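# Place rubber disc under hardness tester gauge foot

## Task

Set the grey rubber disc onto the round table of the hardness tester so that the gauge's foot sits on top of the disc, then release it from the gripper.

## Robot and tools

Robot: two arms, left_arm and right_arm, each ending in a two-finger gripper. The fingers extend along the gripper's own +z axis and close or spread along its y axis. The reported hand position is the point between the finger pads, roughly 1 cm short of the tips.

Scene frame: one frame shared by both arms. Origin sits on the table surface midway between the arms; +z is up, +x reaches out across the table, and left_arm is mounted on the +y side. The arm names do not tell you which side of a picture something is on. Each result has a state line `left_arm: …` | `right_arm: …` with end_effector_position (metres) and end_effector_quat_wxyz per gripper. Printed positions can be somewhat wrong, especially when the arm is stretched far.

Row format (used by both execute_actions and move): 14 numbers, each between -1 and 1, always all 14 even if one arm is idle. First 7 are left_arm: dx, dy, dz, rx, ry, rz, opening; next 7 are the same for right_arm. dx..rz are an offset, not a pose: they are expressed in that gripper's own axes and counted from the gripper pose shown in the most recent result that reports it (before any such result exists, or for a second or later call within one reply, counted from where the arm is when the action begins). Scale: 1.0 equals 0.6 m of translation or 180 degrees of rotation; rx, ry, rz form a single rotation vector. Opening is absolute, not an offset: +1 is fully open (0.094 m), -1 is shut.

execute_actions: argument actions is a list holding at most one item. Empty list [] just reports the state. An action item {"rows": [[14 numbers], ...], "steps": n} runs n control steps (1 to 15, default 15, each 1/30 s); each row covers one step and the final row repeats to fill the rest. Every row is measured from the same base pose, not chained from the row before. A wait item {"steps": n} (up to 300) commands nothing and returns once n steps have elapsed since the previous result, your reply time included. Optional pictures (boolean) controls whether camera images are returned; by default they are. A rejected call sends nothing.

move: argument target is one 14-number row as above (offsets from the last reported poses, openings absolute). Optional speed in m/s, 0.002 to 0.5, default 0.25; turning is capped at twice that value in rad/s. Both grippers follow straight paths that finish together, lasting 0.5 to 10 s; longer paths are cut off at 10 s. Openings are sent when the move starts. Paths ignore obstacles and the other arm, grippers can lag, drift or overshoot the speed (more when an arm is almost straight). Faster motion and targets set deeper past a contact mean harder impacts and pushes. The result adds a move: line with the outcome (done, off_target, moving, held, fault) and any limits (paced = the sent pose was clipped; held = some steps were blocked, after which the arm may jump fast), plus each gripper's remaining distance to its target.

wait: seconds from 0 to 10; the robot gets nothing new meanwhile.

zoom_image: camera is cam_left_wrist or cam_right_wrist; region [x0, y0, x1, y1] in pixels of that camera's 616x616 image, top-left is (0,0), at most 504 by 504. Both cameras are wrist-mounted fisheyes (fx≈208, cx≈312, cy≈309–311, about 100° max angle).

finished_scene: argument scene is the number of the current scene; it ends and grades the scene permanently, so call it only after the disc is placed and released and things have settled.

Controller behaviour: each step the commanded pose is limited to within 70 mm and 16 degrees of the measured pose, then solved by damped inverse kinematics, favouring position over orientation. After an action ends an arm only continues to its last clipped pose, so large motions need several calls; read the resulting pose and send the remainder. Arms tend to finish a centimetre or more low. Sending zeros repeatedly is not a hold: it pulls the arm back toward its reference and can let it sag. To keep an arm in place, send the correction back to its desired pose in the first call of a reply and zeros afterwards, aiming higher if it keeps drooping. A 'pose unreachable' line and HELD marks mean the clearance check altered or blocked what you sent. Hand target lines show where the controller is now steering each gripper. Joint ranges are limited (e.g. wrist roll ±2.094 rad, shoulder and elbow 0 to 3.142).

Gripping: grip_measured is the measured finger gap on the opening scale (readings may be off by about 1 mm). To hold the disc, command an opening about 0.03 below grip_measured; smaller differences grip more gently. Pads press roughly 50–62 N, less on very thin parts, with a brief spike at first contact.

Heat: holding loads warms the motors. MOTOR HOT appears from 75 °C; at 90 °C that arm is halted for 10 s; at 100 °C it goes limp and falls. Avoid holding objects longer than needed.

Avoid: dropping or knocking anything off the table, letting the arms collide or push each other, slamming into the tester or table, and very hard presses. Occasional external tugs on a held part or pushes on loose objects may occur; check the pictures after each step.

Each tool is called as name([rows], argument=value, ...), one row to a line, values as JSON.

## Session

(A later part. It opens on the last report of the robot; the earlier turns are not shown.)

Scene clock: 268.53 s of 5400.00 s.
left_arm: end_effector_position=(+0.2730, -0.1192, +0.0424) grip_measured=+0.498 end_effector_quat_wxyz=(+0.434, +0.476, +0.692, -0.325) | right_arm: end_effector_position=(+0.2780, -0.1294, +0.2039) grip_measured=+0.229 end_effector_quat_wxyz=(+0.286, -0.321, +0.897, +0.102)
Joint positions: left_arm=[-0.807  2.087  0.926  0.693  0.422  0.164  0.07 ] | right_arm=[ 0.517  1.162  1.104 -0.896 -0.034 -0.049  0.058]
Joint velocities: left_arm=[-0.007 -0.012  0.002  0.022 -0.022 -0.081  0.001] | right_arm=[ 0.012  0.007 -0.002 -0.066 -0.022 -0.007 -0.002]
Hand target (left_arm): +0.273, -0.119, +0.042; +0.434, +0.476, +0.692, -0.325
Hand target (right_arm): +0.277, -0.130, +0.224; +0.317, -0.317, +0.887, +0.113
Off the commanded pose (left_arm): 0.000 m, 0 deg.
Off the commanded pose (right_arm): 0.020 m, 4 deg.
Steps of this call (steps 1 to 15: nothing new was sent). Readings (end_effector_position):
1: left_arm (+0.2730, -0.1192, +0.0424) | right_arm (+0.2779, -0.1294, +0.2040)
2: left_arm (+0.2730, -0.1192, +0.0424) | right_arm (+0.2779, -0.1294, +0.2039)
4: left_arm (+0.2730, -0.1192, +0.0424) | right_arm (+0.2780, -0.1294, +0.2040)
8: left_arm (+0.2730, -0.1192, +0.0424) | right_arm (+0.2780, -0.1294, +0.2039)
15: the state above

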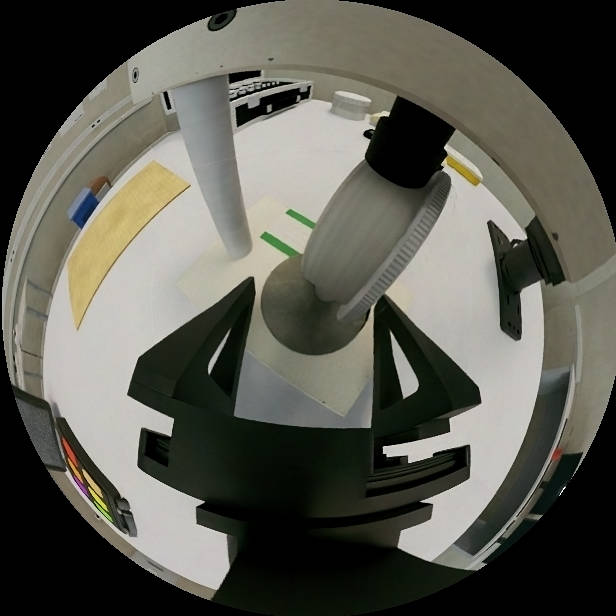

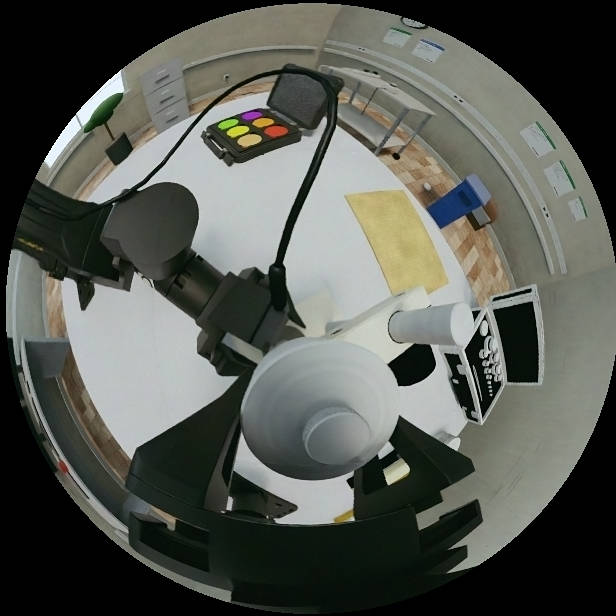

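move(target=[0,0,0,0,0,0,0.5,-0.0085,0,-0.0125,0,-0.015,0,0.2], speed=0.03)

move(target=[0.054,0,-0.125,0,0,0,0.5,-0.0085,0,-0.0125,0,-0.015,0,0.8], speed=0.08)

move(target=[0,0,0,0,0,0,0.5,-0.075,0,-0.11,0,-0.015,0,0.8], speed=0.1)

Scene clock: 272.23 s of 5400.00 s.
left_arm: end_effector_position=(+0.2730, -0.1192, +0.0424) grip_measured=+0.498 end_effector_quat_wxyz=(+0.434, +0.476, +0.692, -0.325) | right_arm: end_effector_position=(+0.2781, -0.1293, +0.2031) grip_measured=+0.228 end_effector_quat_wxyz=(+0.286, -0.321, +0.897, +0.102)
Joint positions: left_arm=[-0.807  2.087  0.926  0.693  0.422  0.164  0.07 ] | right_arm=[ 0.517  1.162  1.101 -0.893 -0.034 -0.049  0.058]
Joint velocities: left_arm=[-0.002 -0.007 -0.022 -0.007 -0.007 -0.037 -0.   ] | right_arm=[-0.007 -0.002 -0.017 -0.007 -0.007 -0.037 -0.001]
Hand target (left_arm): +0.273, -0.119, +0.042; +0.434, +0.476, +0.692, -0.325
Hand target (right_arm): +0.278, -0.129, +0.213; +0.307, -0.318, +0.890, +0.109
Off the commanded pose (left_arm): 0.000 m, 0 deg.
Off the commanded pose (right_arm): 0.010 m, 3 deg.
move: off_target (right_arm)

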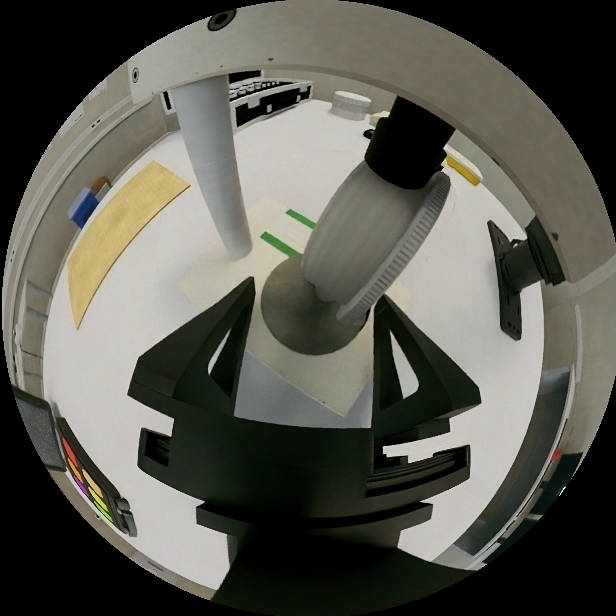

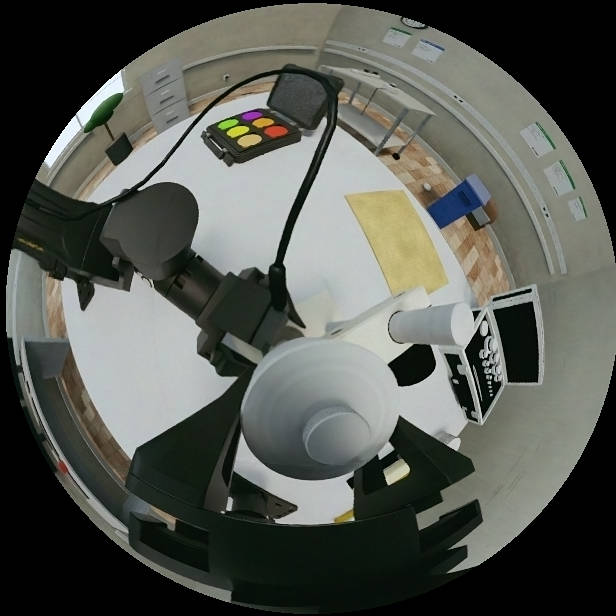

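Scene clock: 273.63 s of 5400.00 s.
left_arm: end_effector_position=(+0.2459, -0.0424, +0.0318) grip_measured=+0.498 end_effector_quat_wxyz=(+0.421, +0.471, +0.706, -0.321) | right_arm: end_effector_position=(+0.2787, -0.1288, +0.2036) grip_measured=+0.798 end_effector_quat_wxyz=(+0.288, -0.320, +0.897, +0.102)
Joint positions: left_arm=[-0.693  1.929  0.628  0.774  0.511  0.214  0.07 ] | right_arm=[ 0.517  1.162  1.101 -0.889 -0.034 -0.049  0.084]
Joint velocities: left_arm=[-0.002  0.022  0.022  0.037  0.007 -0.007 -0.   ] | right_arm=[ 0.002 -0.017 -0.007 -0.007 -0.022  0.007  0.   ]
Hand target (left_arm): +0.246, -0.042, +0.043; +0.434, +0.476, +0.692, -0.325
Hand target (right_arm): +0.278, -0.129, +0.212; +0.307, -0.318, +0.890, +0.109
Off the commanded pose (left_arm): 0.012 m, 2 deg.
Off the commanded pose (right_arm): 0.009 m, 2 deg.
move: off_target (left_arm)

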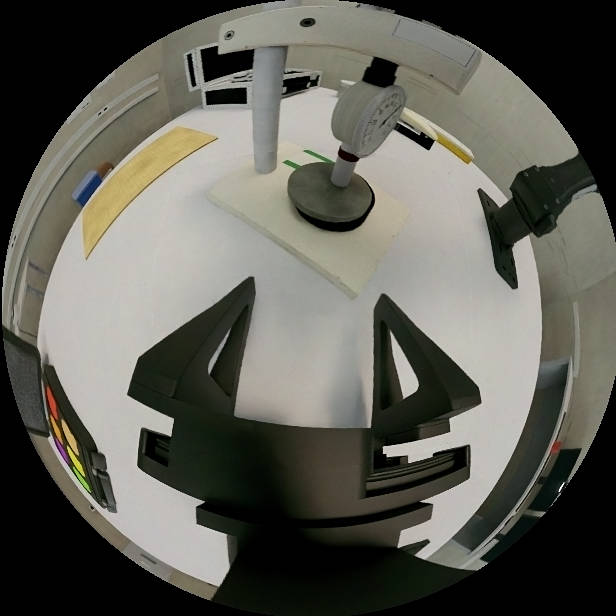

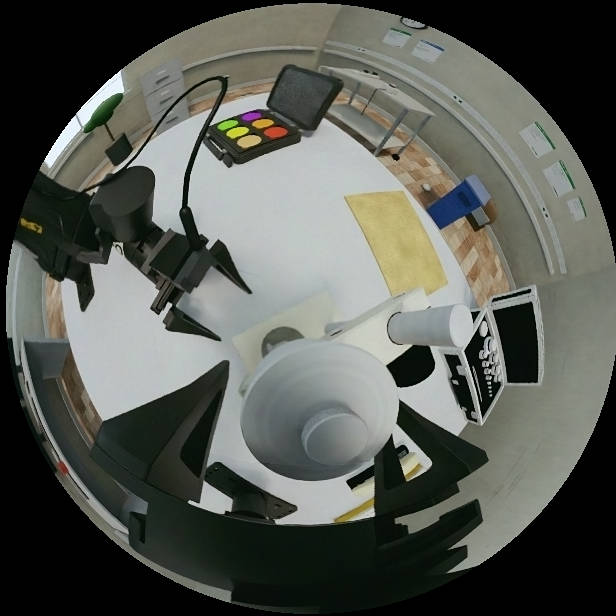

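Scene clock: 275.00 s of 5400.00 s.
left_arm: end_effector_position=(+0.2459, -0.0424, +0.0319) grip_measured=+0.498 end_effector_quat_wxyz=(+0.421, +0.471, +0.706, -0.321) | right_arm: end_effector_position=(+0.2743, -0.1320, +0.2776) grip_measured=+0.798 end_effector_quat_wxyz=(+0.305, -0.319, +0.891, +0.107)
Joint positions: left_arm=[-0.693  1.929  0.628  0.774  0.511  0.214  0.07 ] | right_arm=[ 0.517  1.196  1.407 -1.124 -0.034 -0.049  0.084]
Joint velocities: left_arm=[-0.002  0.012  0.007 -0.007  0.037  0.007 -0.   ] | right_arm=[ 0.007  0.002  0.022 -0.022  0.007 -0.022 -0.001]
Hand target (left_arm): +0.246, -0.042, +0.032; +0.421, +0.471, +0.706, -0.321
Hand target (right_arm): +0.278, -0.129, +0.284; +0.309, -0.318, +0.890, +0.110
Off the commanded pose (left_arm): 0.000 m, 0 deg.
Off the commanded pose (right_arm): 0.007 m, 1 deg.
move: done

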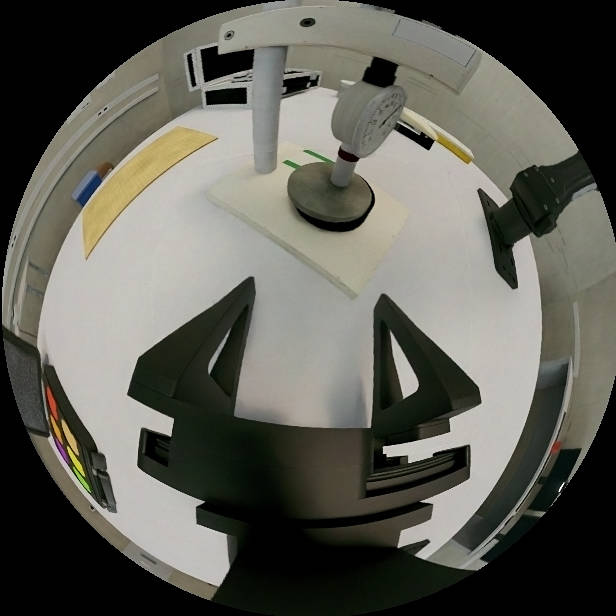

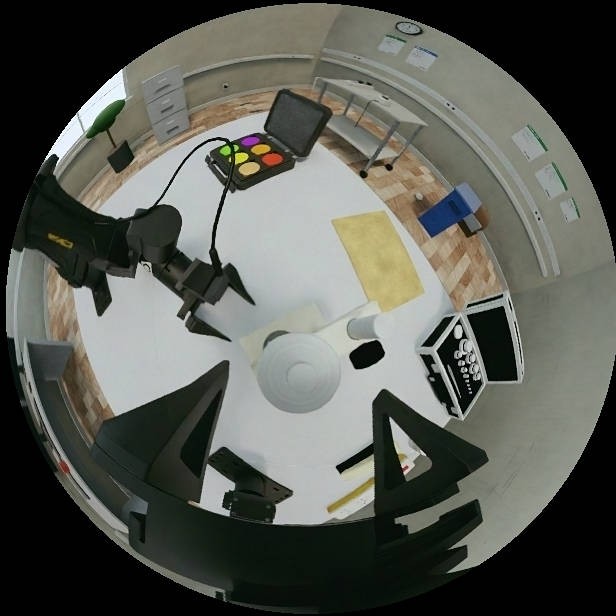

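finished_scene(scene=1)

The scene is finished: the task was done.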